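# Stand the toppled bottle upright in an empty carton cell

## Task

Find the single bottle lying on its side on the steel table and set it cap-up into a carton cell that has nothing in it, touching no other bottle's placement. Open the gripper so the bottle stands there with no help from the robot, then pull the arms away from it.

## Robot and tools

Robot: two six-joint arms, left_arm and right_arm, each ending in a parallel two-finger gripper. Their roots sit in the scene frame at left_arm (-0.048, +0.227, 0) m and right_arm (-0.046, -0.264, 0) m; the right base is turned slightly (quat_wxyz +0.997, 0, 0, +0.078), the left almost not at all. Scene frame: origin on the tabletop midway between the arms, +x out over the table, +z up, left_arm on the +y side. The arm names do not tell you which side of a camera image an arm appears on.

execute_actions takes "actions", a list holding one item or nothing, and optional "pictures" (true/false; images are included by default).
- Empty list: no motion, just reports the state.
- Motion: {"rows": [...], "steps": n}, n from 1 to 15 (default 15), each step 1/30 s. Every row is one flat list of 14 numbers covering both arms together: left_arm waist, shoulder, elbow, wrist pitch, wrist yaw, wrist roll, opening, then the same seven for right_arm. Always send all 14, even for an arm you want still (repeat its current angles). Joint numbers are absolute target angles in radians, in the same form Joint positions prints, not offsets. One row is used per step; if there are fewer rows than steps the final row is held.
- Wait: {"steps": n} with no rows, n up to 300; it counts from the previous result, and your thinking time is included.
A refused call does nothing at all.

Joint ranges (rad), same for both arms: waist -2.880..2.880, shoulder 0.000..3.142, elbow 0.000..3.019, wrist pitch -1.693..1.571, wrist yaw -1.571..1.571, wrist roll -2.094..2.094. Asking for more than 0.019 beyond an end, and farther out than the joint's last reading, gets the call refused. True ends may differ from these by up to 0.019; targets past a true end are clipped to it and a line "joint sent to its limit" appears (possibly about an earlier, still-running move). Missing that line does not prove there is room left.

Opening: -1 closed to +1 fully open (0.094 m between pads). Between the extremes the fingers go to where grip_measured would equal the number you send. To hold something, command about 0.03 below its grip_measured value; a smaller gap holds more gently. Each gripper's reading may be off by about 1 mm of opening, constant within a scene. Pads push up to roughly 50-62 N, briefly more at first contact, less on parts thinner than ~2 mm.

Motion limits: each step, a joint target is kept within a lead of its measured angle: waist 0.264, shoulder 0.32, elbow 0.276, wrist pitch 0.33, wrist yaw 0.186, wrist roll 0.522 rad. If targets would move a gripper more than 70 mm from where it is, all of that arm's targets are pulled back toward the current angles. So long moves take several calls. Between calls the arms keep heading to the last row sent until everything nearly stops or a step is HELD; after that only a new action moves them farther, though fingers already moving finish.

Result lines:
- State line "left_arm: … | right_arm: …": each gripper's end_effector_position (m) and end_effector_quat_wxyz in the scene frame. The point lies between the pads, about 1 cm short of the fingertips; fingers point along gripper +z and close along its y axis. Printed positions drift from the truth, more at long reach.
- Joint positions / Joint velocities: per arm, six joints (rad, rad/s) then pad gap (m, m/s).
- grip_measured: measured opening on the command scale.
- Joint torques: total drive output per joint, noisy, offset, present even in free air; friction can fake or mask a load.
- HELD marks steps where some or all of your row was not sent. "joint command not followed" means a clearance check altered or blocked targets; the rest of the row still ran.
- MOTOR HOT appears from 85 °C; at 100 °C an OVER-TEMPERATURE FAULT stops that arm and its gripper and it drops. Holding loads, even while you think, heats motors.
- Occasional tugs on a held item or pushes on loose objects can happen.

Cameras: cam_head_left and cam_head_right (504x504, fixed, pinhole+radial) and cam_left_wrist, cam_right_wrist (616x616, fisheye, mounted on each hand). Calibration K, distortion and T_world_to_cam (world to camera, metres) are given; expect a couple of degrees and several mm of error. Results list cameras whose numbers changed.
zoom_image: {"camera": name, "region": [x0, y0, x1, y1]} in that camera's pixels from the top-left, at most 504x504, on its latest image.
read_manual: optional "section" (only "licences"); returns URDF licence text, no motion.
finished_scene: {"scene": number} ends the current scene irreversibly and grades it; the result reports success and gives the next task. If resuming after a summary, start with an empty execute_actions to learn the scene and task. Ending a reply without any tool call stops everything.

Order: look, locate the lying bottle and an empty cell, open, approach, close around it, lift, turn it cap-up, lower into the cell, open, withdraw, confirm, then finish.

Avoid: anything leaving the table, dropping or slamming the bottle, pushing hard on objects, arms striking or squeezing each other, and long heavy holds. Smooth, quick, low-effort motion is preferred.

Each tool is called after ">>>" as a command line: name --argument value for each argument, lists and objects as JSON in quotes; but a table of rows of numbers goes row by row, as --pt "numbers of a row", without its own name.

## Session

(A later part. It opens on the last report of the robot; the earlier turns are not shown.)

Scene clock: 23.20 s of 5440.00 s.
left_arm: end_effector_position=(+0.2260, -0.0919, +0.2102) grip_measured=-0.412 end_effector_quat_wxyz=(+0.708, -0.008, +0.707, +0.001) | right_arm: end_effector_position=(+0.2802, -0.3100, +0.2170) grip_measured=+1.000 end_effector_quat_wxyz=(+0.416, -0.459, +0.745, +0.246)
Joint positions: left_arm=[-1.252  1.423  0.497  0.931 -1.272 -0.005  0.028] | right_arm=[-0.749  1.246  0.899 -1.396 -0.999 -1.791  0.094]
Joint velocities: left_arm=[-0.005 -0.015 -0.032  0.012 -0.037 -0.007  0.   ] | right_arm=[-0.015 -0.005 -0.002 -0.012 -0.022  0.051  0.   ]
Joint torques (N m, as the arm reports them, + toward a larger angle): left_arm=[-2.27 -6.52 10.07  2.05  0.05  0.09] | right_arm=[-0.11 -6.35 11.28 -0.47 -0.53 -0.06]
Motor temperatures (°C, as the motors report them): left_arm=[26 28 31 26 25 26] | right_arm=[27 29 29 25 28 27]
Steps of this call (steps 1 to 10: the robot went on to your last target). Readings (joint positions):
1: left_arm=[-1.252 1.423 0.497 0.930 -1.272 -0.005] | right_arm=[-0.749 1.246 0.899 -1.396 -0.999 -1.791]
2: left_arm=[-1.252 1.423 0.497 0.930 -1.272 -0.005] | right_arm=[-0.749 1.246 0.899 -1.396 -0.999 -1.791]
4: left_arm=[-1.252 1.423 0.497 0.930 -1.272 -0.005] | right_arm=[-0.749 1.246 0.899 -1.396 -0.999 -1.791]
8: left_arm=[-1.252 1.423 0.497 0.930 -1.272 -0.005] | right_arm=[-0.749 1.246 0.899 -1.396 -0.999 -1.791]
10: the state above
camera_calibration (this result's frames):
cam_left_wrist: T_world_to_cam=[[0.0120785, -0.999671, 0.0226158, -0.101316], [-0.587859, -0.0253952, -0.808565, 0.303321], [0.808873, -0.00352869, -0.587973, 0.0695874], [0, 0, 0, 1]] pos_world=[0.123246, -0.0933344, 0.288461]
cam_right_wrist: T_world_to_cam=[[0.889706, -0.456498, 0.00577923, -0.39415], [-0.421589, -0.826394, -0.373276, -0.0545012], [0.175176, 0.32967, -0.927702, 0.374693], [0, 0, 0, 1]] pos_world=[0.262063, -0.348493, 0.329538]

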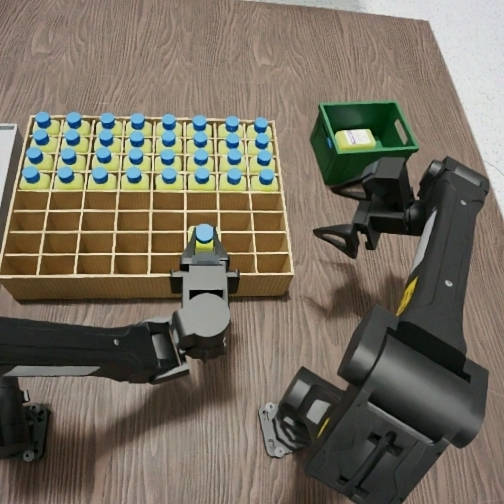

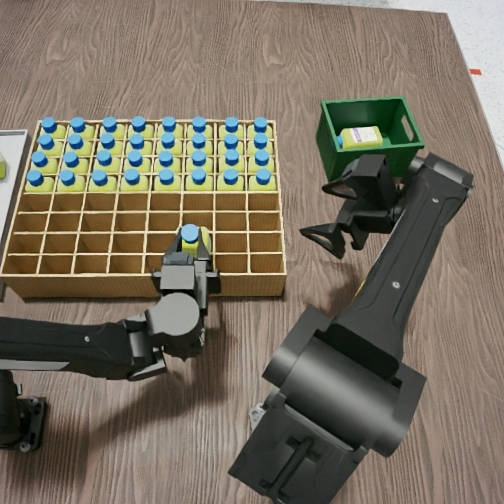

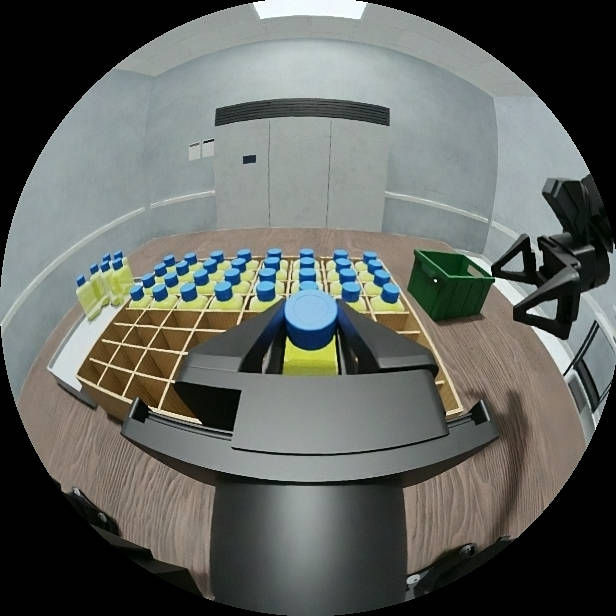

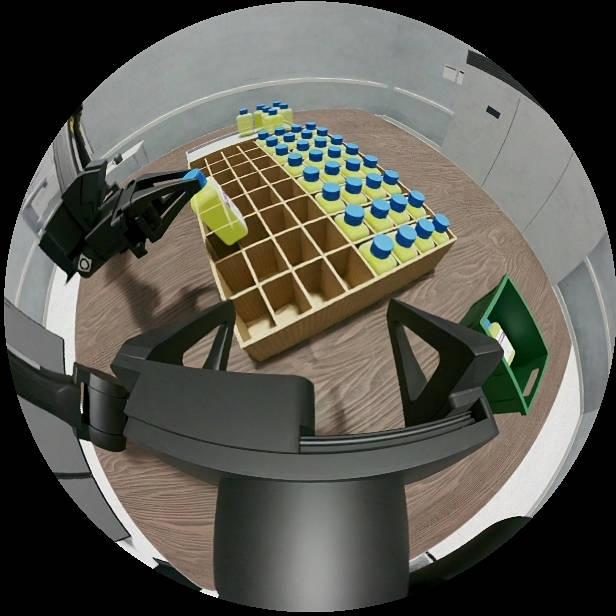

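>>> execute_actions --actions '[{"rows":[[-1.325,1.41,0.495,0.96,-1.345,0,-0.55,-0.75,1.25,0.92,-1.4,-1.0,-1.8,1]]}]' --pictures false

>>> execute_actions --actions '[{"rows":[[-1.325,1.49,0.475,1.06,-1.345,0,-0.55,-0.75,1.25,0.92,-1.4,-1.0,-1.8,1]]}]'

>>> zoom_image --camera "cam_right_wrist" --region '[150,150,300,300]'

Scene clock: 25.67 s of 5440.00 s.
left_arm: end_effector_position=(+0.1998, -0.0956, +0.2109) grip_measured=-0.415 end_effector_quat_wxyz=(+0.708, -0.009, +0.706, -0.006) | right_arm: end_effector_position=(+0.2802, -0.3100, +0.2170) grip_measured=+1.000 end_effector_quat_wxyz=(+0.416, -0.459, +0.745, +0.246)
Joint positions: left_arm=[-1.33   1.413  0.484  0.945 -1.342 -0.005  0.027] | right_arm=[-0.749  1.246  0.899 -1.396 -0.999 -1.791  0.094]
Joint velocities: left_arm=[ 0.015 -0.005  0.007 -0.007 -0.066  0.007 -0.   ] | right_arm=[ 0.005 -0.005 -0.002 -0.002  0.051 -0.139  0.   ]
Joint torques (N m, as the arm reports them, + toward a larger angle): left_arm=[-2.08 -6.25  8.7   1.91 -0.14  0.08] | right_arm=[-0.48 -6.7  11.49 -0.61 -0.49 -0.09]
Motor temperatures (°C, as the motors report them): left_arm=[26 28 31 26 25 26] | right_arm=[27 29 30 25 28 27]
Steps of this call (steps 1 to 30: the robot went on to your last target; steps 31 to 59: nothing new was sent; steps 60 to 74: all 15 steps of this action). Readings (joint positions):
60: left_arm=[-1.250 1.413 0.506 0.945 -1.302 -0.005] | right_arm=[-0.749 1.246 0.899 -1.396 -0.999 -1.791]
61: left_arm=[-1.263 1.413 0.502 0.945 -1.333 -0.005] | right_arm=[-0.749 1.246 0.899 -1.396 -0.999 -1.791]
63: left_arm=[-1.298 1.413 0.491 0.945 -1.341 -0.005] | right_arm=[-0.749 1.246 0.899 -1.396 -0.999 -1.791]
67: left_arm=[-1.330 1.413 0.484 0.945 -1.341 -0.005] | right_arm=[-0.749 1.246 0.899 -1.396 -0.999 -1.791]
74: the state above

Scene clock: 26.17 s of 5440.00 s.
left_arm: end_effector_position=(+0.1997, -0.0949, +0.1824) grip_measured=-0.415 end_effector_quat_wxyz=(+0.707, -0.002, +0.707, +0.002) | right_arm: end_effector_position=(+0.2802, -0.3100, +0.2170) grip_measured=+1.000 end_effector_quat_wxyz=(+0.416, -0.459, +0.745, +0.246)
Joint positions: left_arm=[-1.33   1.506  0.463  1.038 -1.343 -0.005  0.027] | right_arm=[-0.749  1.246  0.899 -1.396 -0.999 -1.791  0.094]
Joint velocities: left_arm=[-0.015  0.005 -0.012 -0.017  0.11  -0.037 -0.   ] | right_arm=[-0.005 -0.005 -0.007  0.007 -0.066 -0.022  0.   ]
Joint torques (N m, as the arm reports them, + toward a larger angle): left_arm=[-2.16 -7.24  7.88  2.14 -0.11  0.08] | right_arm=[-0.82 -6.19 11.38 -0.45 -0.55 -0.09]
Motor temperatures (°C, as the motors report them): left_arm=[26 28 31 26 25 26] | right_arm=[27 29 30 25 28 27]
Steps of this call (steps 1 to 15: all 15 steps of this action). Readings (joint positions):
1: left_arm=[-1.330 1.421 0.482 0.968 -1.342 -0.005] | right_arm=[-0.749 1.246 0.899 -1.396 -0.999 -1.791]
2: left_arm=[-1.330 1.436 0.481 1.000 -1.343 -0.005] | right_arm=[-0.749 1.246 0.899 -1.396 -0.999 -1.791]
4: left_arm=[-1.330 1.471 0.477 1.029 -1.343 -0.005] | right_arm=[-0.749 1.246 0.899 -1.396 -0.999 -1.791]
8: left_arm=[-1.330 1.506 0.465 1.033 -1.343 -0.005] | right_arm=[-0.749 1.246 0.899 -1.396 -0.999 -1.791]
15: the state above
camera_calibration (this result's frames):
cam_left_wrist: T_world_to_cam=[[0.00563743, -0.999884, 0.0141436, -0.100553], [-0.589831, -0.0147462, -0.807392, 0.266434], [0.807507, -0.0037907, -0.589846, 0.075093], [0, 0, 0, 1]] pos_world=[0.0970796, -0.0963273, 0.260832]
cam_right_wrist: T_world_to_cam=[[0.889706, -0.456498, 0.00577923, -0.39415], [-0.421589, -0.826394, -0.373276, -0.0545012], [0.175176, 0.32967, -0.927702, 0.374693], [0, 0, 0, 1]] pos_world=[0.262063, -0.348493, 0.329538]

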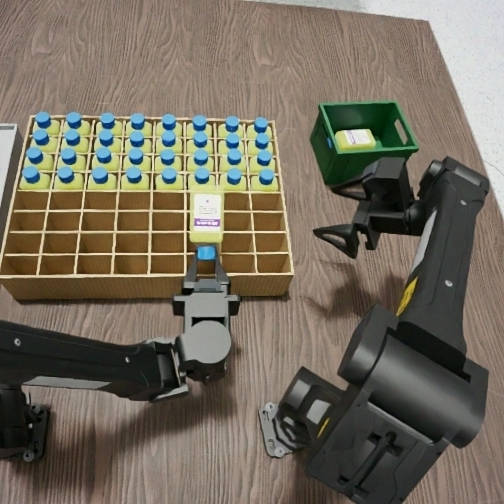

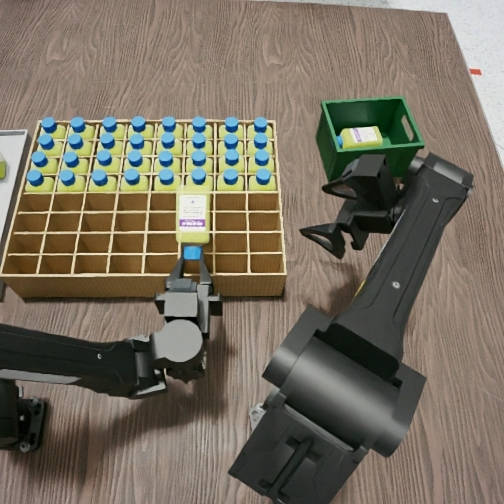

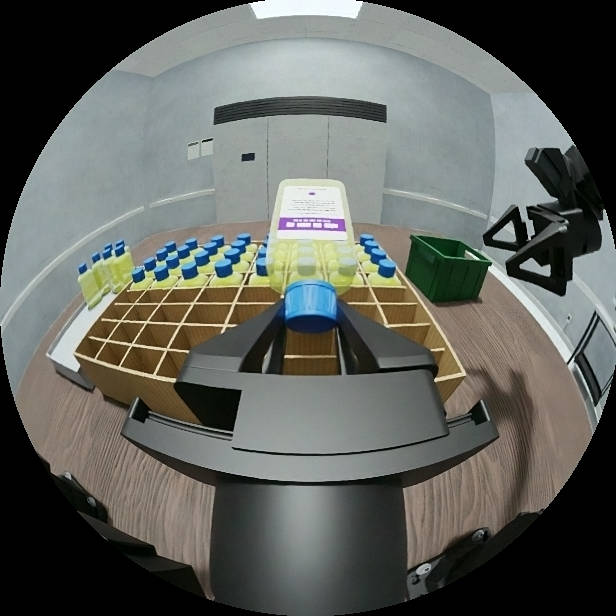

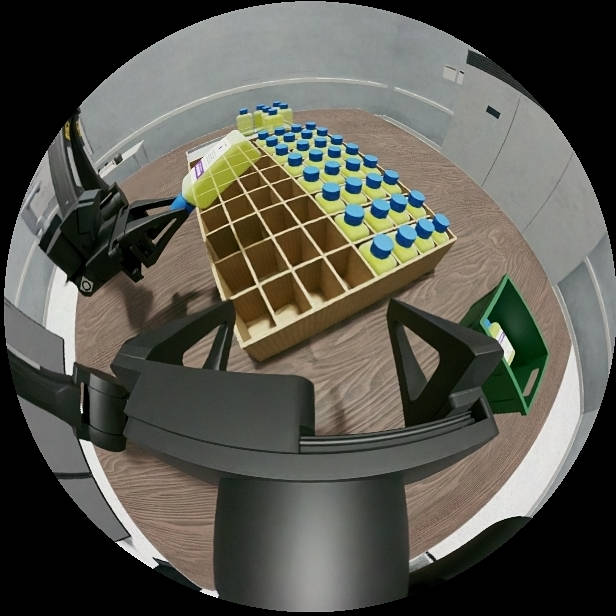

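Region (150, 150, 300, 300) of cam_right_wrist's 616x616 image, scaled by 3.360, with more detail than that image has.

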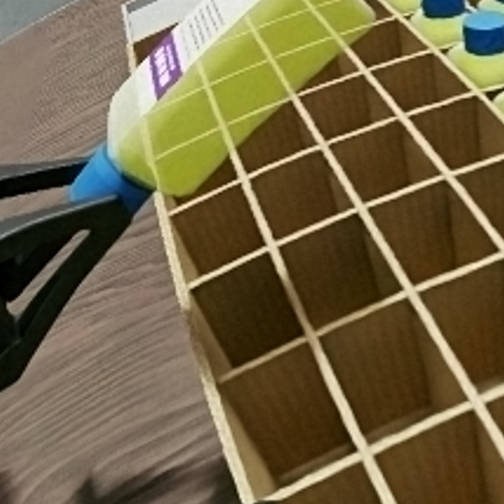

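>>> execute_actions --actions '[{"rows":[[-0.6,1.2,1.2,-0.3,-0.3,0,-0.55,-0.75,1.25,0.92,-1.4,-1.0,-1.8,1]]}]' --pictures false

>>> execute_actions --actions '[{"steps":30}]' --pictures false

>>> execute_actions --actions '[{"rows":[[-0.02,1.35,1.26,-1.69,0,0,-0.55,-0.2,1.25,1.0,-1.4,-1.0,-1.6,1]]}]' --pictures false

>>> execute_actions --actions '[{"steps":40}]'

Scene clock: 32.57 s of 5440.00 s.
left_arm: end_effector_position=(+0.3661, -0.0777, +0.2885) grip_measured=-0.415 end_effector_quat_wxyz=(+0.663, +0.082, +0.744, -0.003) | right_arm: end_effector_position=(+0.2802, -0.3100, +0.2170) grip_measured=+1.000 end_effector_quat_wxyz=(+0.416, -0.459, +0.745, +0.246)
Joint positions: left_arm=[-0.852  1.263  0.741  0.358 -0.739 -0.005  0.027] | right_arm=[-0.749  1.246  0.899 -1.396 -0.999 -1.791  0.094]
Joint velocities: left_arm=[ 1.177 -0.161  0.686 -1.424  1.267 -0.022 -0.002] | right_arm=[-0.015  0.005 -0.012  0.002  0.066 -0.037  0.   ]
Joint torques (N m, as the arm reports them, + toward a larger angle): left_arm=[-1.75 -7.5  15.97  2.09 -0.4   0.05] | right_arm=[-0.9  -5.83 11.52 -0.48 -0.56 -0.09]
Motor temperatures (°C, as the motors report them): left_arm=[26 28 31 26 25 26] | right_arm=[27 29 30 25 28 27]
Steps of this call (steps 1 to 15: the robot went on to your last target; steps 16 to 90: nothing new was sent; then 2.90 s passed at rest; steps 91 to 105: all 15 steps of this action). Readings (joint positions):
91: left_arm=[-1.322 1.497 0.466 1.011 -1.317 -0.005] | right_arm=[-0.749 1.246 0.899 -1.396 -0.999 -1.791]
92: left_arm=[-1.305 1.480 0.473 0.966 -1.277 -0.005] | right_arm=[-0.749 1.246 0.899 -1.396 -0.999 -1.791]
94: left_arm=[-1.253 1.434 0.498 0.878 -1.202 -0.005] | right_arm=[-0.749 1.246 0.899 -1.396 -0.999 -1.791]
98: left_arm=[-1.120 1.343 0.575 0.699 -1.045 -0.005] | right_arm=[-0.749 1.246 0.899 -1.396 -0.999 -1.791]
105: the state above

Scene clock: 33.57 s of 5440.00 s.
left_arm: end_effector_position=(+0.4360, -0.0467, +0.3891) grip_measured=-0.415 end_effector_quat_wxyz=(+0.565, +0.162, +0.808, -0.047) | right_arm: end_effector_position=(+0.2802, -0.3100, +0.2170) grip_measured=+1.000 end_effector_quat_wxyz=(+0.416, -0.459, +0.745, +0.246)
Joint positions: left_arm=[-0.598  1.212  1.132 -0.305 -0.303 -0.005  0.027] | right_arm=[-0.749  1.246  0.899 -1.396 -0.999 -1.791  0.094]
Joint velocities: left_arm=[ 0.005  0.005 -0.017  0.017  0.022 -0.037  0.   ] | right_arm=[-0.024 -0.024  0.002 -0.012 -0.095 -0.022  0.   ]
Joint torques (N m, as the arm reports them, + toward a larger angle): left_arm=[-2.51 -7.69 18.44  1.97 -0.01  0.08] | right_arm=[ 0.03 -6.68 11.44 -0.46 -0.57 -0.1 ]
Motor temperatures (°C, as the motors report them): left_arm=[26 28 31 26 25 26] | right_arm=[27 29 30 25 28 27]
Steps of this call (steps 1 to 30: the robot went on to your last target). Readings (joint positions):
1: left_arm=[-0.813 1.259 0.765 0.306 -0.693 -0.005] | right_arm=[-0.749 1.246 0.899 -1.396 -0.999 -1.791]
2: left_arm=[-0.773 1.256 0.790 0.251 -0.645 -0.005] | right_arm=[-0.749 1.246 0.899 -1.396 -0.999 -1.791]
4: left_arm=[-0.701 1.253 0.846 0.128 -0.540 -0.005] | right_arm=[-0.749 1.246 0.899 -1.396 -0.999 -1.791]
8: left_arm=[-0.613 1.253 0.967 -0.122 -0.362 -0.005] | right_arm=[-0.749 1.246 0.899 -1.396 -0.999 -1.791]
30: the state above

Scene clock: 34.07 s of 5440.00 s.
left_arm: end_effector_position=(+0.3432, +0.2283, +0.1947) grip_measured=-0.416 end_effector_quat_wxyz=(-0.005, -0.002, +1.000, +0.005) | right_arm: end_effector_position=(+0.2734, -0.1257, +0.2420) grip_measured=+1.000 end_effector_quat_wxyz=(+0.320, -0.612, +0.627, +0.359)
Joint positions: left_arm=[ 0.008  1.388  1.191 -1.385 -0.01  -0.004  0.027] | right_arm=[-0.174  1.246  0.972 -1.396 -1.001 -1.618  0.094]
Joint velocities: left_arm=[ 0.698 -0.103  0.149 -3.109 -0.168  0.007  0.   ] | right_arm=[-0.327  0.005 -0.007  0.002 -0.037  0.066  0.   ]
Joint torques (N m, as the arm reports them, + toward a larger angle): left_arm=[ -8.02 -10.56  15.93   0.77   0.51   0.07] | right_arm=[-0.57 -6.28 12.54 -0.37 -0.49  0.02]
Motor temperatures (°C, as the motors report them): left_arm=[26 28 32 26 25 26] | right_arm=[27 29 30 25 28 27]
Steps of this call (steps 1 to 15: all 15 steps of this action). Readings (joint positions):
1: left_arm=[-0.585 1.218 1.139 -0.344 -0.252 -0.005] | right_arm=[-0.733 1.246 0.903 -1.396 -0.997 -1.767]
2: left_arm=[-0.561 1.226 1.155 -0.404 -0.183 -0.004] | right_arm=[-0.693 1.246 0.911 -1.396 -0.997 -1.742]
4: left_arm=[-0.491 1.256 1.174 -0.525 -0.078 -0.004] | right_arm=[-0.569 1.246 0.935 -1.396 -0.997 -1.703]
8: left_arm=[-0.312 1.328 1.176 -0.771 -0.018 -0.004] | right_arm=[-0.271 1.246 0.969 -1.396 -0.999 -1.651]
15: the state above

Scene clock: 35.40 s of 5440.00 s.
left_arm: end_effector_position=(+0.2721, +0.2178, +0.2182) grip_measured=-0.416 end_effector_quat_wxyz=(-0.133, +0.012, +0.991, +0.003) | right_arm: end_effector_position=(+0.2766, -0.1334, +0.2420) grip_measured=+1.000 end_effector_quat_wxyz=(+0.323, -0.602, +0.637, +0.357)
Joint positions: left_arm=[-0.021  1.358  1.201 -1.68  -0.002 -0.004  0.027] | right_arm=[-0.198  1.246  0.972 -1.396 -1.001 -1.609  0.094]
Joint velocities: left_arm=[-0.005 -0.005 -0.002 -0.002  0.022  0.051 -0.001] | right_arm=[ 0.005 -0.024 -0.012 -0.012  0.037  0.081  0.   ]
Joint torques (N m, as the arm reports them, + toward a larger angle): left_arm=[-2.33 -7.51 15.56 -0.25  0.06  0.08] | right_arm=[-0.59 -6.74 12.53 -0.43 -0.5   0.05]
Motor temperatures (°C, as the motors report them): left_arm=[26 28 32 26 25 26] | right_arm=[27 29 30 25 28 27]
joint sent to its limit (left arm) — the command would take joint 4 (wrist pitch) past its lower limit, so that joint was sent only as far as its limit.
Steps of this call (steps 1 to 30: the robot went on to your last target; steps 31 to 40: nothing new was sent). Readings (joint positions):
1: left_arm=[0.025 1.385 1.195 -1.487 -0.010 -0.004] | right_arm=[-0.184 1.246 0.972 -1.396 -1.001 -1.616]
2: left_arm=[0.030 1.379 1.196 -1.566 -0.010 -0.004] | right_arm=[-0.192 1.246 0.972 -1.396 -1.001 -1.615]
4: left_arm=[0.019 1.367 1.196 -1.651 -0.008 -0.004] | right_arm=[-0.198 1.246 0.972 -1.396 -1.001 -1.613]
8: left_arm=[-0.016 1.358 1.200 -1.680 -0.002 -0.004] | right_arm=[-0.198 1.246 0.972 -1.396 -1.001 -1.610]
40: the state above
All arms were judged still, so your last target was given up. Only a new action makes them travel on or press farther. Fingers that are still opening or closing keep moving.
camera_calibration (this result's frames):
cam_left_wrist: T_world_to_cam=[[-0.0124357, -0.9999, -0.00674568, 0.220687], [-0.624424, 0.00249648, 0.781082, 0.00169842], [-0.780987, 0.0139255, -0.624392, 0.474826], [0, 0, 0, 1]] pos_world=[0.374638, 0.214048, 0.29664]
cam_right_wrist: T_world_to_cam=[[0.996922, -0.0213222, -0.0754507, -0.262391], [-0.0476405, -0.929029, -0.366928, -0.0193818], [-0.0622722, 0.369393, -0.927185, 0.411149], [0, 0, 0, 1]] pos_world=[0.286263, -0.175476, 0.354302]

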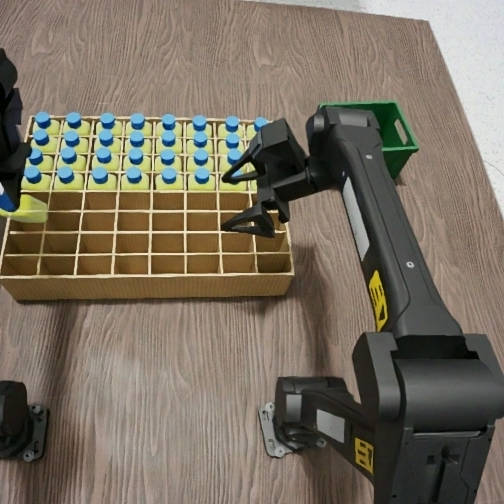

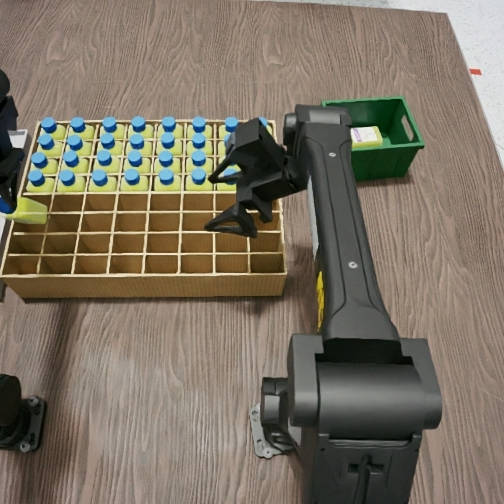

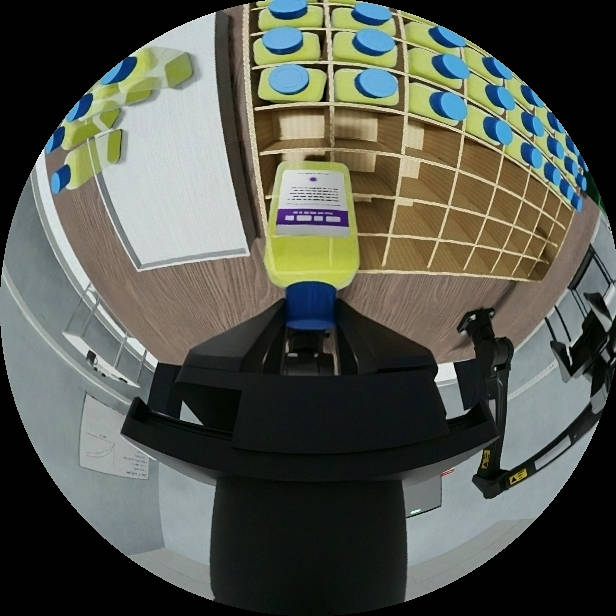

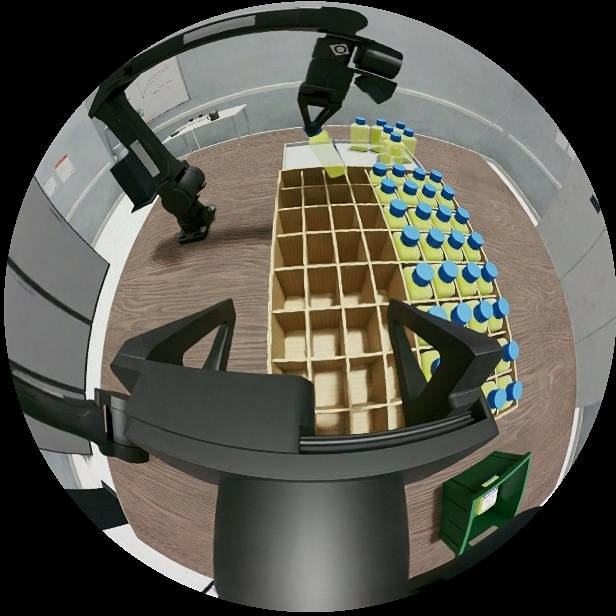

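>>> execute_actions --actions '[{"rows":[[0.022,1.4,1.25,-1.68,0,0.03,-0.55,-0.2,1.25,1.0,-1.4,-1.0,-1.6,1]]}]'

>>> zoom_image --camera "cam_right_wrist" --region '[260,90,400,230]'

Scene clock: 38.33 s of 5440.00 s.
left_arm: end_effector_position=(+0.2768, +0.2306, +0.2023) grip_measured=-0.416 end_effector_quat_wxyz=(-0.159, +0.002, +0.987, -0.002) | right_arm: end_effector_position=(+0.2766, -0.1334, +0.2420) grip_measured=+1.000 end_effector_quat_wxyz=(+0.323, -0.601, +0.638, +0.357)
Joint positions: left_arm=[ 0.02   1.412  1.202 -1.68  -0.001  0.016  0.027] | right_arm=[-0.198  1.246  0.972 -1.396 -1.001 -1.609  0.094]
Joint velocities: left_arm=[-0.015 -0.015 -0.002  0.002 -0.037 -0.066 -0.   ] | right_arm=[-0.015  0.005 -0.002  0.017  0.007  0.022  0.   ]
Joint torques (N m, as the arm reports them, + toward a larger angle): left_arm=[-2.29 -8.   14.23 -0.04  0.    0.15] | right_arm=[-0.61 -6.99 12.52 -0.46 -0.52  0.01]
Motor temperatures (°C, as the motors report them): left_arm=[26 28 33 26 25 26] | right_arm=[27 29 30 25 28 27]
Steps of this call (steps 1 to 73: nothing new was sent; steps 74 to 88: all 15 steps of this action). Readings (joint positions):
74: left_arm=[-0.018 1.361 1.201 -1.680 -0.001 -0.000] | right_arm=[-0.198 1.246 0.972 -1.396 -1.001 -1.609]
75: left_arm=[-0.013 1.366 1.202 -1.680 -0.001 0.004] | right_arm=[-0.198 1.246 0.972 -1.396 -1.001 -1.609]
77: left_arm=[0.002 1.383 1.202 -1.680 -0.001 0.009] | right_arm=[-0.198 1.246 0.972 -1.396 -1.001 -1.609]
81: left_arm=[0.019 1.409 1.202 -1.680 -0.001 0.013] | right_arm=[-0.198 1.246 0.972 -1.396 -1.001 -1.609]
88: the state above
camera_calibration (this result's frames):
cam_left_wrist: T_world_to_cam=[[0.00878383, -0.999961, -0.000144422, 0.226264], [-0.582051, -0.00523028, 0.813135, 0.000686808], [-0.813105, -0.00705838, -0.582075, 0.473585], [0, 0, 0, 1]] pos_world=[0.383487, 0.229602, 0.275136]
cam_right_wrist: T_world_to_cam=[[0.996893, -0.0215267, -0.0757715, -0.262332], [-0.0479487, -0.929021, -0.366906, -0.0193008], [-0.062495, 0.369399, -0.927167, 0.411207], [0, 0, 0, 1]] pos_world=[0.28629, -0.175478, 0.354299]

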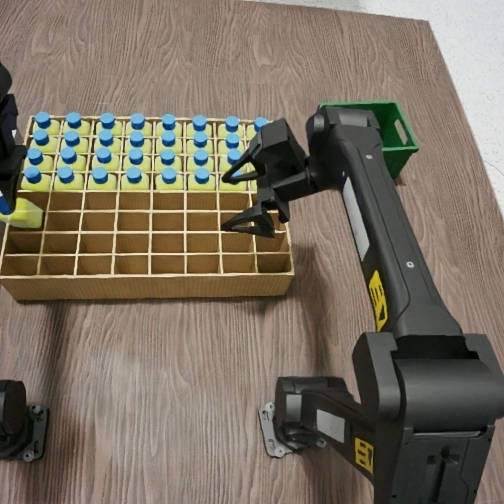

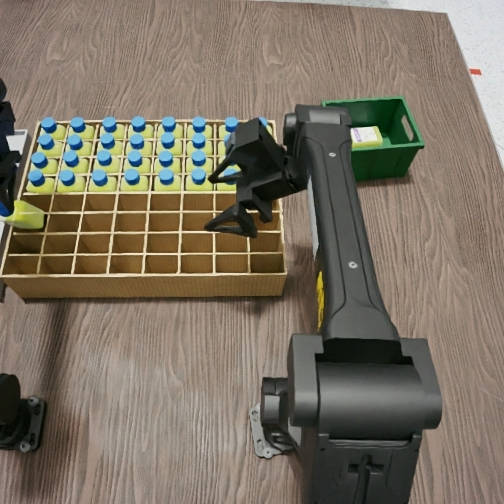

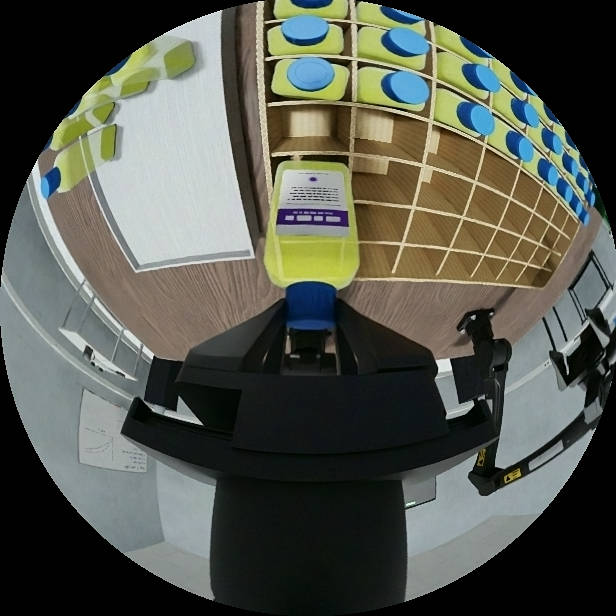

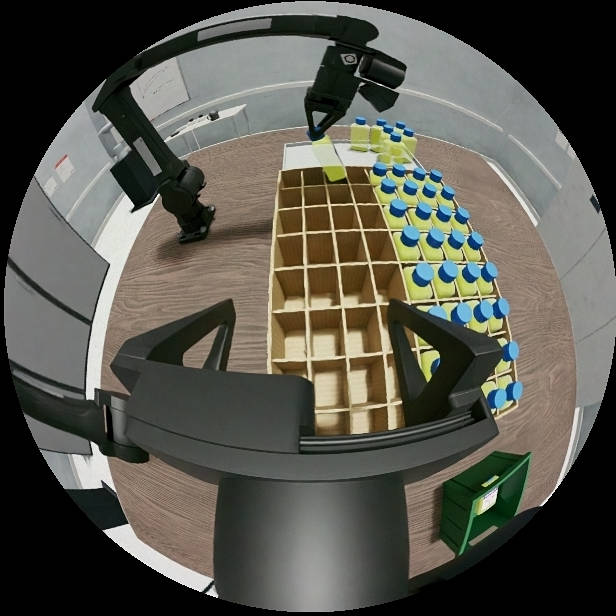

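Region (260, 90, 400, 230) of cam_right_wrist's 616x616 image, scaled by 3.600, with more detail than that image has.

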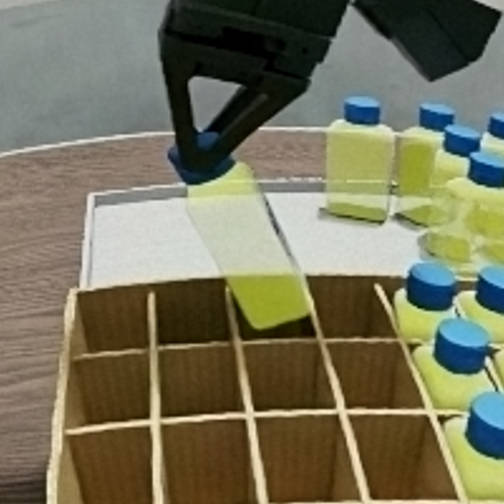

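Aligned. Lower in.

>>> execute_actions --actions '[{"rows":[[0.022,1.49,1.25,-1.68,0,0.03,-0.55,-0.2,1.25,1.0,-1.4,-1.0,-1.6,1]]}]' --pictures false

>>> execute_actions --actions '[{"rows":[[0.022,1.52,1.25,-1.56,0,0.03,-0.55,-0.2,1.25,1.0,-1.4,-1.0,-1.6,1]]}]'

>>> zoom_image --camera "cam_right_wrist" --region '[260,90,400,230]'

Scene clock: 40.87 s of 5440.00 s.
left_arm: end_effector_position=(+0.2847, +0.2307, +0.1747) grip_measured=-0.416 end_effector_quat_wxyz=(-0.202, +0.003, +0.979, -0.003) | right_arm: end_effector_position=(+0.2766, -0.1334, +0.2420) grip_measured=+1.000 end_effector_quat_wxyz=(+0.323, -0.601, +0.638, +0.357)
Joint positions: left_arm=[ 0.02   1.507  1.208 -1.68  -0.     0.018  0.027] | right_arm=[-0.198  1.246  0.972 -1.396 -1.001 -1.609  0.094]
Joint velocities: left_arm=[-0.015 -0.015  0.007 -0.007 -0.051 -0.007  0.001] | right_arm=[-0.005 -0.015 -0.002  0.002 -0.007 -0.022  0.   ]
Joint torques (N m, as the arm reports them, + toward a larger angle): left_arm=[-2.19 -9.79 13.24 -0.2   0.    0.15] | right_arm=[-0.11 -6.97 12.51 -0.32 -0.5   0.07]
Motor temperatures (°C, as the motors report them): left_arm=[26 28 33 26 25 26] | right_arm=[27 29 31 25 28 27]
Steps of this call (steps 1 to 15: the robot went on to your last target; steps 16 to 61: nothing new was sent; steps 62 to 76: all 15 steps of this action). Readings (joint positions):
62: left_arm=[0.020 1.418 1.203 -1.681 -0.001 0.017] | right_arm=[-0.198 1.246 0.972 -1.396 -1.001 -1.609]
63: left_arm=[0.020 1.428 1.206 -1.681 -0.001 0.017] | right_arm=[-0.198 1.246 0.972 -1.396 -1.001 -1.609]
65: left_arm=[0.020 1.459 1.208 -1.681 -0.001 0.017] | right_arm=[-0.198 1.246 0.972 -1.396 -1.001 -1.609]
69: left_arm=[0.020 1.506 1.208 -1.681 -0.000 0.018] | right_arm=[-0.198 1.246 0.972 -1.396 -1.001 -1.609]
76: the state above

Scene clock: 41.37 s of 5440.00 s.
left_arm: end_effector_position=(+0.3094, +0.2310, +0.1605) grip_measured=-0.416 end_effector_quat_wxyz=(-0.159, +0.003, +0.987, -0.002) | right_arm: end_effector_position=(+0.2766, -0.1334, +0.2420) grip_measured=+1.000 end_effector_quat_wxyz=(+0.323, -0.601, +0.638, +0.357)
Joint positions: left_arm=[ 0.02   1.523  1.209 -1.575 -0.     0.018  0.027] | right_arm=[-0.198  1.246  0.972 -1.396 -1.001 -1.609  0.094]
Joint velocities: left_arm=[-0.015  0.005 -0.002 -0.002 -0.022 -0.022 -0.001] | right_arm=[-0.005 -0.005  0.002 -0.012  0.037  0.022  0.   ]
Joint torques (N m, as the arm reports them, + toward a larger angle): left_arm=[-2.19 -9.01 13.38  0.51 -0.01  0.14] | right_arm=[-0.18 -6.59 12.55 -0.41 -0.48  0.06]
Motor temperatures (°C, as the motors report them): left_arm=[26 28 33 26 25 26] | right_arm=[27 29 31 25 28 27]
Steps of this call (steps 1 to 15: all 15 steps of this action). Readings (joint positions):
1: left_arm=[0.020 1.507 1.208 -1.660 -0.000 0.018] | right_arm=[-0.198 1.246 0.972 -1.396 -1.001 -1.609]
2: left_arm=[0.020 1.507 1.209 -1.630 -0.000 0.018] | right_arm=[-0.198 1.246 0.972 -1.396 -1.001 -1.609]
4: left_arm=[0.020 1.512 1.209 -1.592 -0.000 0.018] | right_arm=[-0.198 1.246 0.972 -1.396 -1.001 -1.609]
8: left_arm=[0.020 1.522 1.209 -1.576 -0.000 0.018] | right_arm=[-0.198 1.246 0.972 -1.396 -1.001 -1.609]
15: the state above
camera_calibration (this result's frames):
cam_left_wrist: T_world_to_cam=[[0.00745444, -0.999972, 0.000693425, 0.226579], [-0.582685, -0.00378016, 0.812689, 0.0535434], [-0.812664, -0.00646219, -0.582697, 0.475558], [0, 0, 0, 1]] pos_world=[0.415979, 0.229848, 0.233435]
cam_right_wrist: T_world_to_cam=[[0.996893, -0.0215267, -0.0757715, -0.262332], [-0.0479487, -0.929021, -0.366906, -0.0193008], [-0.062495, 0.369399, -0.927167, 0.411207], [0, 0, 0, 1]] pos_world=[0.28629, -0.175478, 0.354299]

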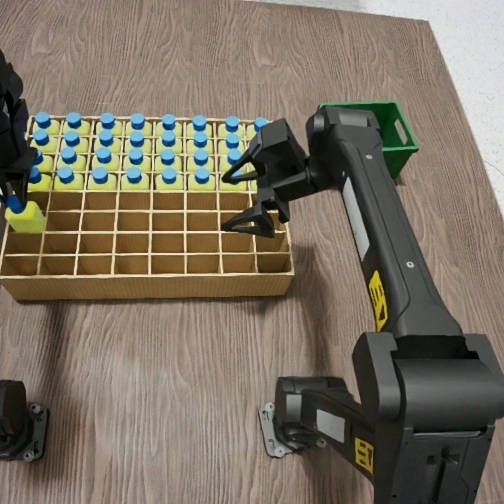

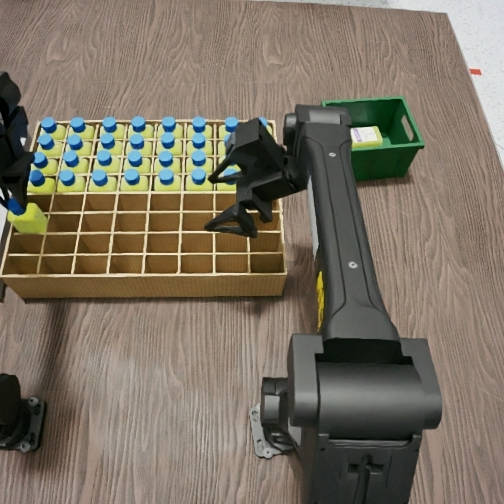

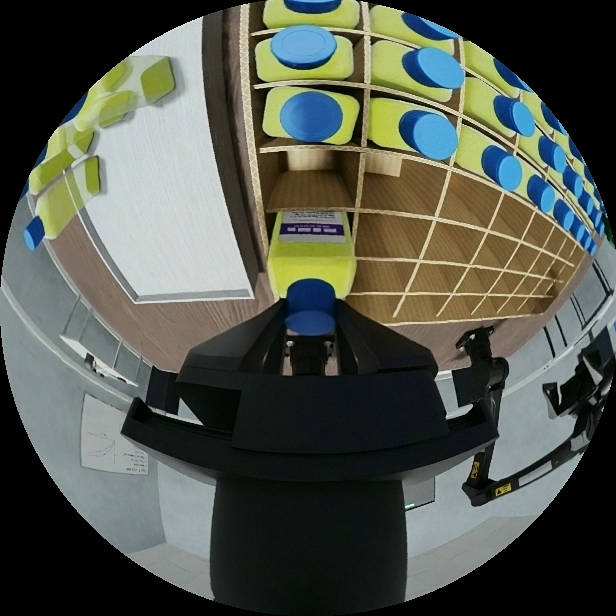

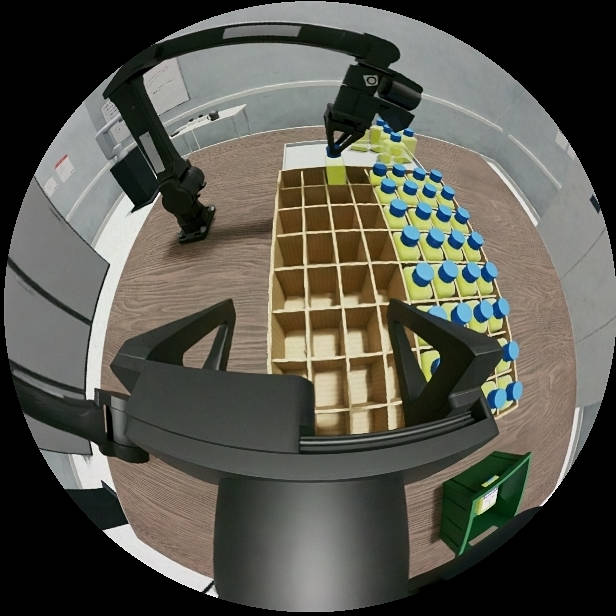

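Region (260, 90, 400, 230) of cam_right_wrist's 616x616 image, scaled by 3.600, with more detail than that image has.

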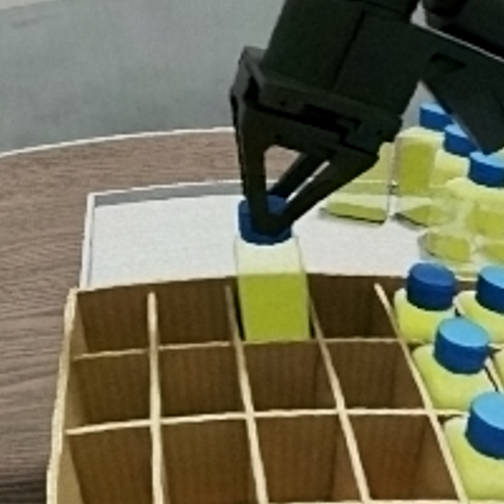

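Straightened. Lower via the shoulder and release.

>>> execute_actions --actions '[{"rows":[[0.022,1.64,1.25,-1.55,0,0.03,-0.55,-0.2,1.25,1.0,-1.4,-1.0,-1.6,1]]}]' --pictures false

>>> execute_actions --actions '[{"rows":[[0.022,1.64,1.25,-1.55,0,0.03,0,-0.2,1.25,1.0,-1.4,-1.0,-1.6,1]]}]' --pictures false

>>> execute_actions --actions '[{"rows":[[0.022,1.3,1.25,-1.55,0,0.03,0,-0.2,1.25,1.0,-1.4,-1.0,-1.6,1]]}]'

Scene clock: 43.77 s of 5440.00 s.
left_arm: end_effector_position=(+0.3169, +0.2302, +0.1170) grip_measured=-0.417 end_effector_quat_wxyz=(-0.214, +0.003, +0.977, -0.005) | right_arm: end_effector_position=(+0.2766, -0.1334, +0.2420) grip_measured=+1.000 end_effector_quat_wxyz=(+0.323, -0.601, +0.638, +0.357)
Joint positions: left_arm=[ 0.019  1.657  1.22  -1.565  0.004  0.018  0.027] | right_arm=[-0.198  1.246  0.972 -1.396 -1.001 -1.609  0.094]
Joint velocities: left_arm=[-0.005 -0.005 -0.002  0.002 -0.007  0.007  0.   ] | right_arm=[ 0.005 -0.005 -0.002 -0.017 -0.081 -0.007  0.   ]
Joint torques (N m, as the arm reports them, + toward a larger angle): left_arm=[ -2.17 -11.31  11.55   0.41  -0.17   0.14] | right_arm=[ 0.09 -5.9  12.4  -0.28 -0.46  0.04]
Motor temperatures (°C, as the motors report them): left_arm=[26 28 33 26 25 26] | right_arm=[27 29 31 25 28 27]
Steps of this call (steps 1 to 15: the robot went on to your last target; steps 16 to 57: nothing new was sent; steps 58 to 72: all 15 steps of this action). Readings (joint positions):
58: left_arm=[0.020 1.532 1.209 -1.575 -0.000 0.018] | right_arm=[-0.198 1.246 0.972 -1.396 -1.001 -1.609]
59: left_arm=[0.020 1.546 1.214 -1.574 -0.000 0.018] | right_arm=[-0.198 1.246 0.972 -1.396 -1.001 -1.609]
61: left_arm=[0.020 1.592 1.217 -1.568 -0.000 0.018] | right_arm=[-0.198 1.246 0.972 -1.396 -1.001 -1.609]
65: left_arm=[0.019 1.662 1.220 -1.572 0.005 0.018] | right_arm=[-0.198 1.246 0.972 -1.396 -1.001 -1.609]
72: the state above

Scene clock: 44.27 s of 5440.00 s.
left_arm: end_effector_position=(+0.3186, +0.2302, +0.1170) grip_measured=-0.003 end_effector_quat_wxyz=(-0.210, +0.003, +0.978, -0.005) | right_arm: end_effector_position=(+0.2766, -0.1334, +0.2420) grip_measured=+1.000 end_effector_quat_wxyz=(+0.323, -0.601, +0.638, +0.357)
Joint positions: left_arm=[ 0.019  1.655  1.22  -1.558  0.004  0.018  0.047] | right_arm=[-0.198  1.246  0.972 -1.396 -1.001 -1.609  0.094]
Joint velocities: left_arm=[-0.005 -0.005 -0.012  0.002  0.051 -0.095 -0.   ] | right_arm=[ 0.005  0.005 -0.007 -0.007  0.022 -0.066  0.   ]
Joint torques (N m, as the arm reports them, + toward a larger angle): left_arm=[ -2.1  -11.2   11.64   0.08  -0.18   0.15] | right_arm=[-0.46 -7.13 12.35 -0.35 -0.48  0.04]
Motor temperatures (°C, as the motors report them): left_arm=[26 28 33 26 25 26] | right_arm=[27 29 31 25 28 27]
Steps of this call (steps 1 to 15: all 15 steps of this action). Readings (joint positions):
1: left_arm=[0.019 1.657 1.220 -1.565 0.004 0.018] | right_arm=[-0.198 1.246 0.972 -1.396 -1.001 -1.609]
2: left_arm=[0.019 1.657 1.220 -1.562 0.004 0.018] | right_arm=[-0.198 1.246 0.972 -1.396 -1.001 -1.609]
4: left_arm=[0.019 1.656 1.220 -1.559 0.004 0.018] | right_arm=[-0.198 1.246 0.972 -1.396 -1.001 -1.609]
8: left_arm=[0.019 1.655 1.220 -1.558 0.004 0.018] | right_arm=[-0.198 1.246 0.972 -1.396 -1.001 -1.609]
15: the state above

Scene clock: 44.77 s of 5440.00 s.
left_arm: end_effector_position=(+0.3006, +0.2300, +0.2597) grip_measured=-0.003 end_effector_quat_wxyz=(+0.002, +0.003, +1.000, -0.002) | right_arm: end_effector_position=(+0.2766, -0.1334, +0.2420) grip_measured=+1.000 end_effector_quat_wxyz=(+0.323, -0.601, +0.638, +0.357)
Joint positions: left_arm=[ 0.019  1.248  1.233 -1.553  0.004  0.018  0.047] | right_arm=[-0.198  1.246  0.972 -1.396 -1.001 -1.609  0.094]
Joint velocities: left_arm=[-0.015  0.269 -0.002  0.002  0.037 -0.037 -0.   ] | right_arm=[ 0.005 -0.015 -0.007 -0.012  0.037 -0.125  0.   ]
Joint torques (N m, as the arm reports them, + toward a larger angle): left_arm=[-2.12 -2.69 12.15  0.56 -0.18  0.14] | right_arm=[-0.12 -6.34 12.25 -0.58 -0.48  0.09]
Motor temperatures (°C, as the motors report them): left_arm=[26 28 33 26 25 26] | right_arm=[27 29 31 25 28 27]
Steps of this call (steps 1 to 15: all 15 steps of this action). Readings (joint positions):
1: left_arm=[0.019 1.644 1.219 -1.556 0.004 0.018] | right_arm=[-0.198 1.246 0.972 -1.396 -1.001 -1.609]
2: left_arm=[0.019 1.624 1.212 -1.553 0.004 0.018] | right_arm=[-0.198 1.246 0.972 -1.396 -1.001 -1.609]
4: left_arm=[0.019 1.554 1.208 -1.553 0.004 0.018] | right_arm=[-0.198 1.246 0.972 -1.396 -1.001 -1.609]
8: left_arm=[0.019 1.364 1.209 -1.553 0.004 0.018] | right_arm=[-0.198 1.246 0.972 -1.396 -1.001 -1.609]
15: the state above
camera_calibration (this result's frames):
cam_left_wrist: T_world_to_cam=[[0.00707747, -0.999969, 0.00338999, 0.225028], [-0.809919, -0.00374396, 0.58653, 0.0948052], [-0.586499, -0.00689676, -0.80992, 0.517325], [0, 0, 0, 1]] pos_world=[0.378603, 0.228943, 0.362623]
cam_right_wrist: T_world_to_cam=[[0.996893, -0.0215267, -0.0757715, -0.262332], [-0.0479487, -0.929021, -0.366906, -0.0193008], [-0.062495, 0.369399, -0.927167, 0.411207], [0, 0, 0, 1]] pos_world=[0.28629, -0.175478, 0.354299]

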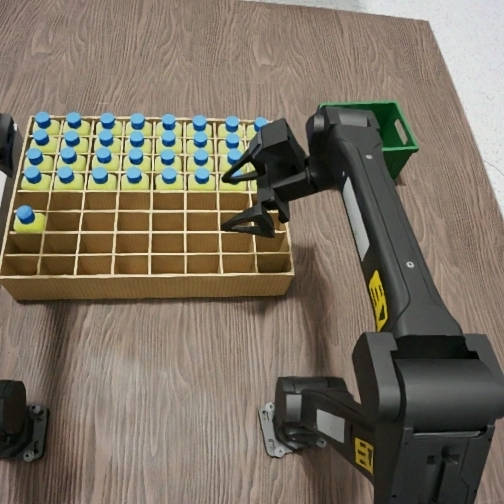

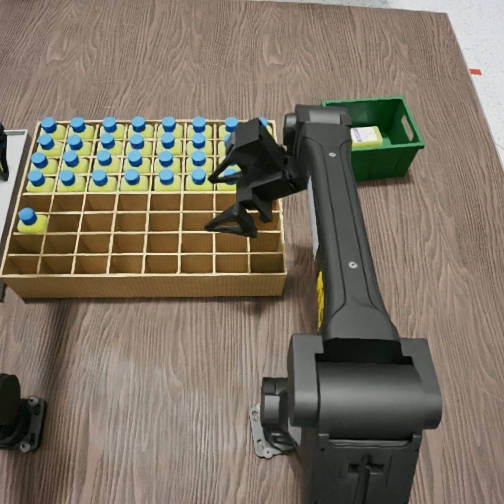

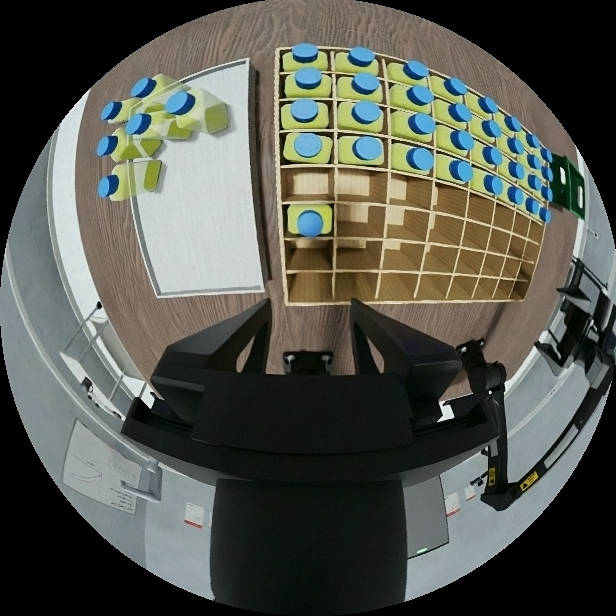

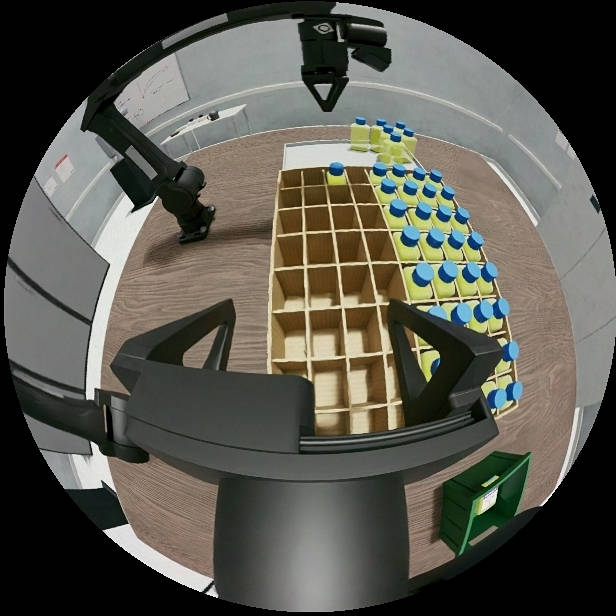

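>>> finished_scene --scene 2

The scene is finished: the task was done.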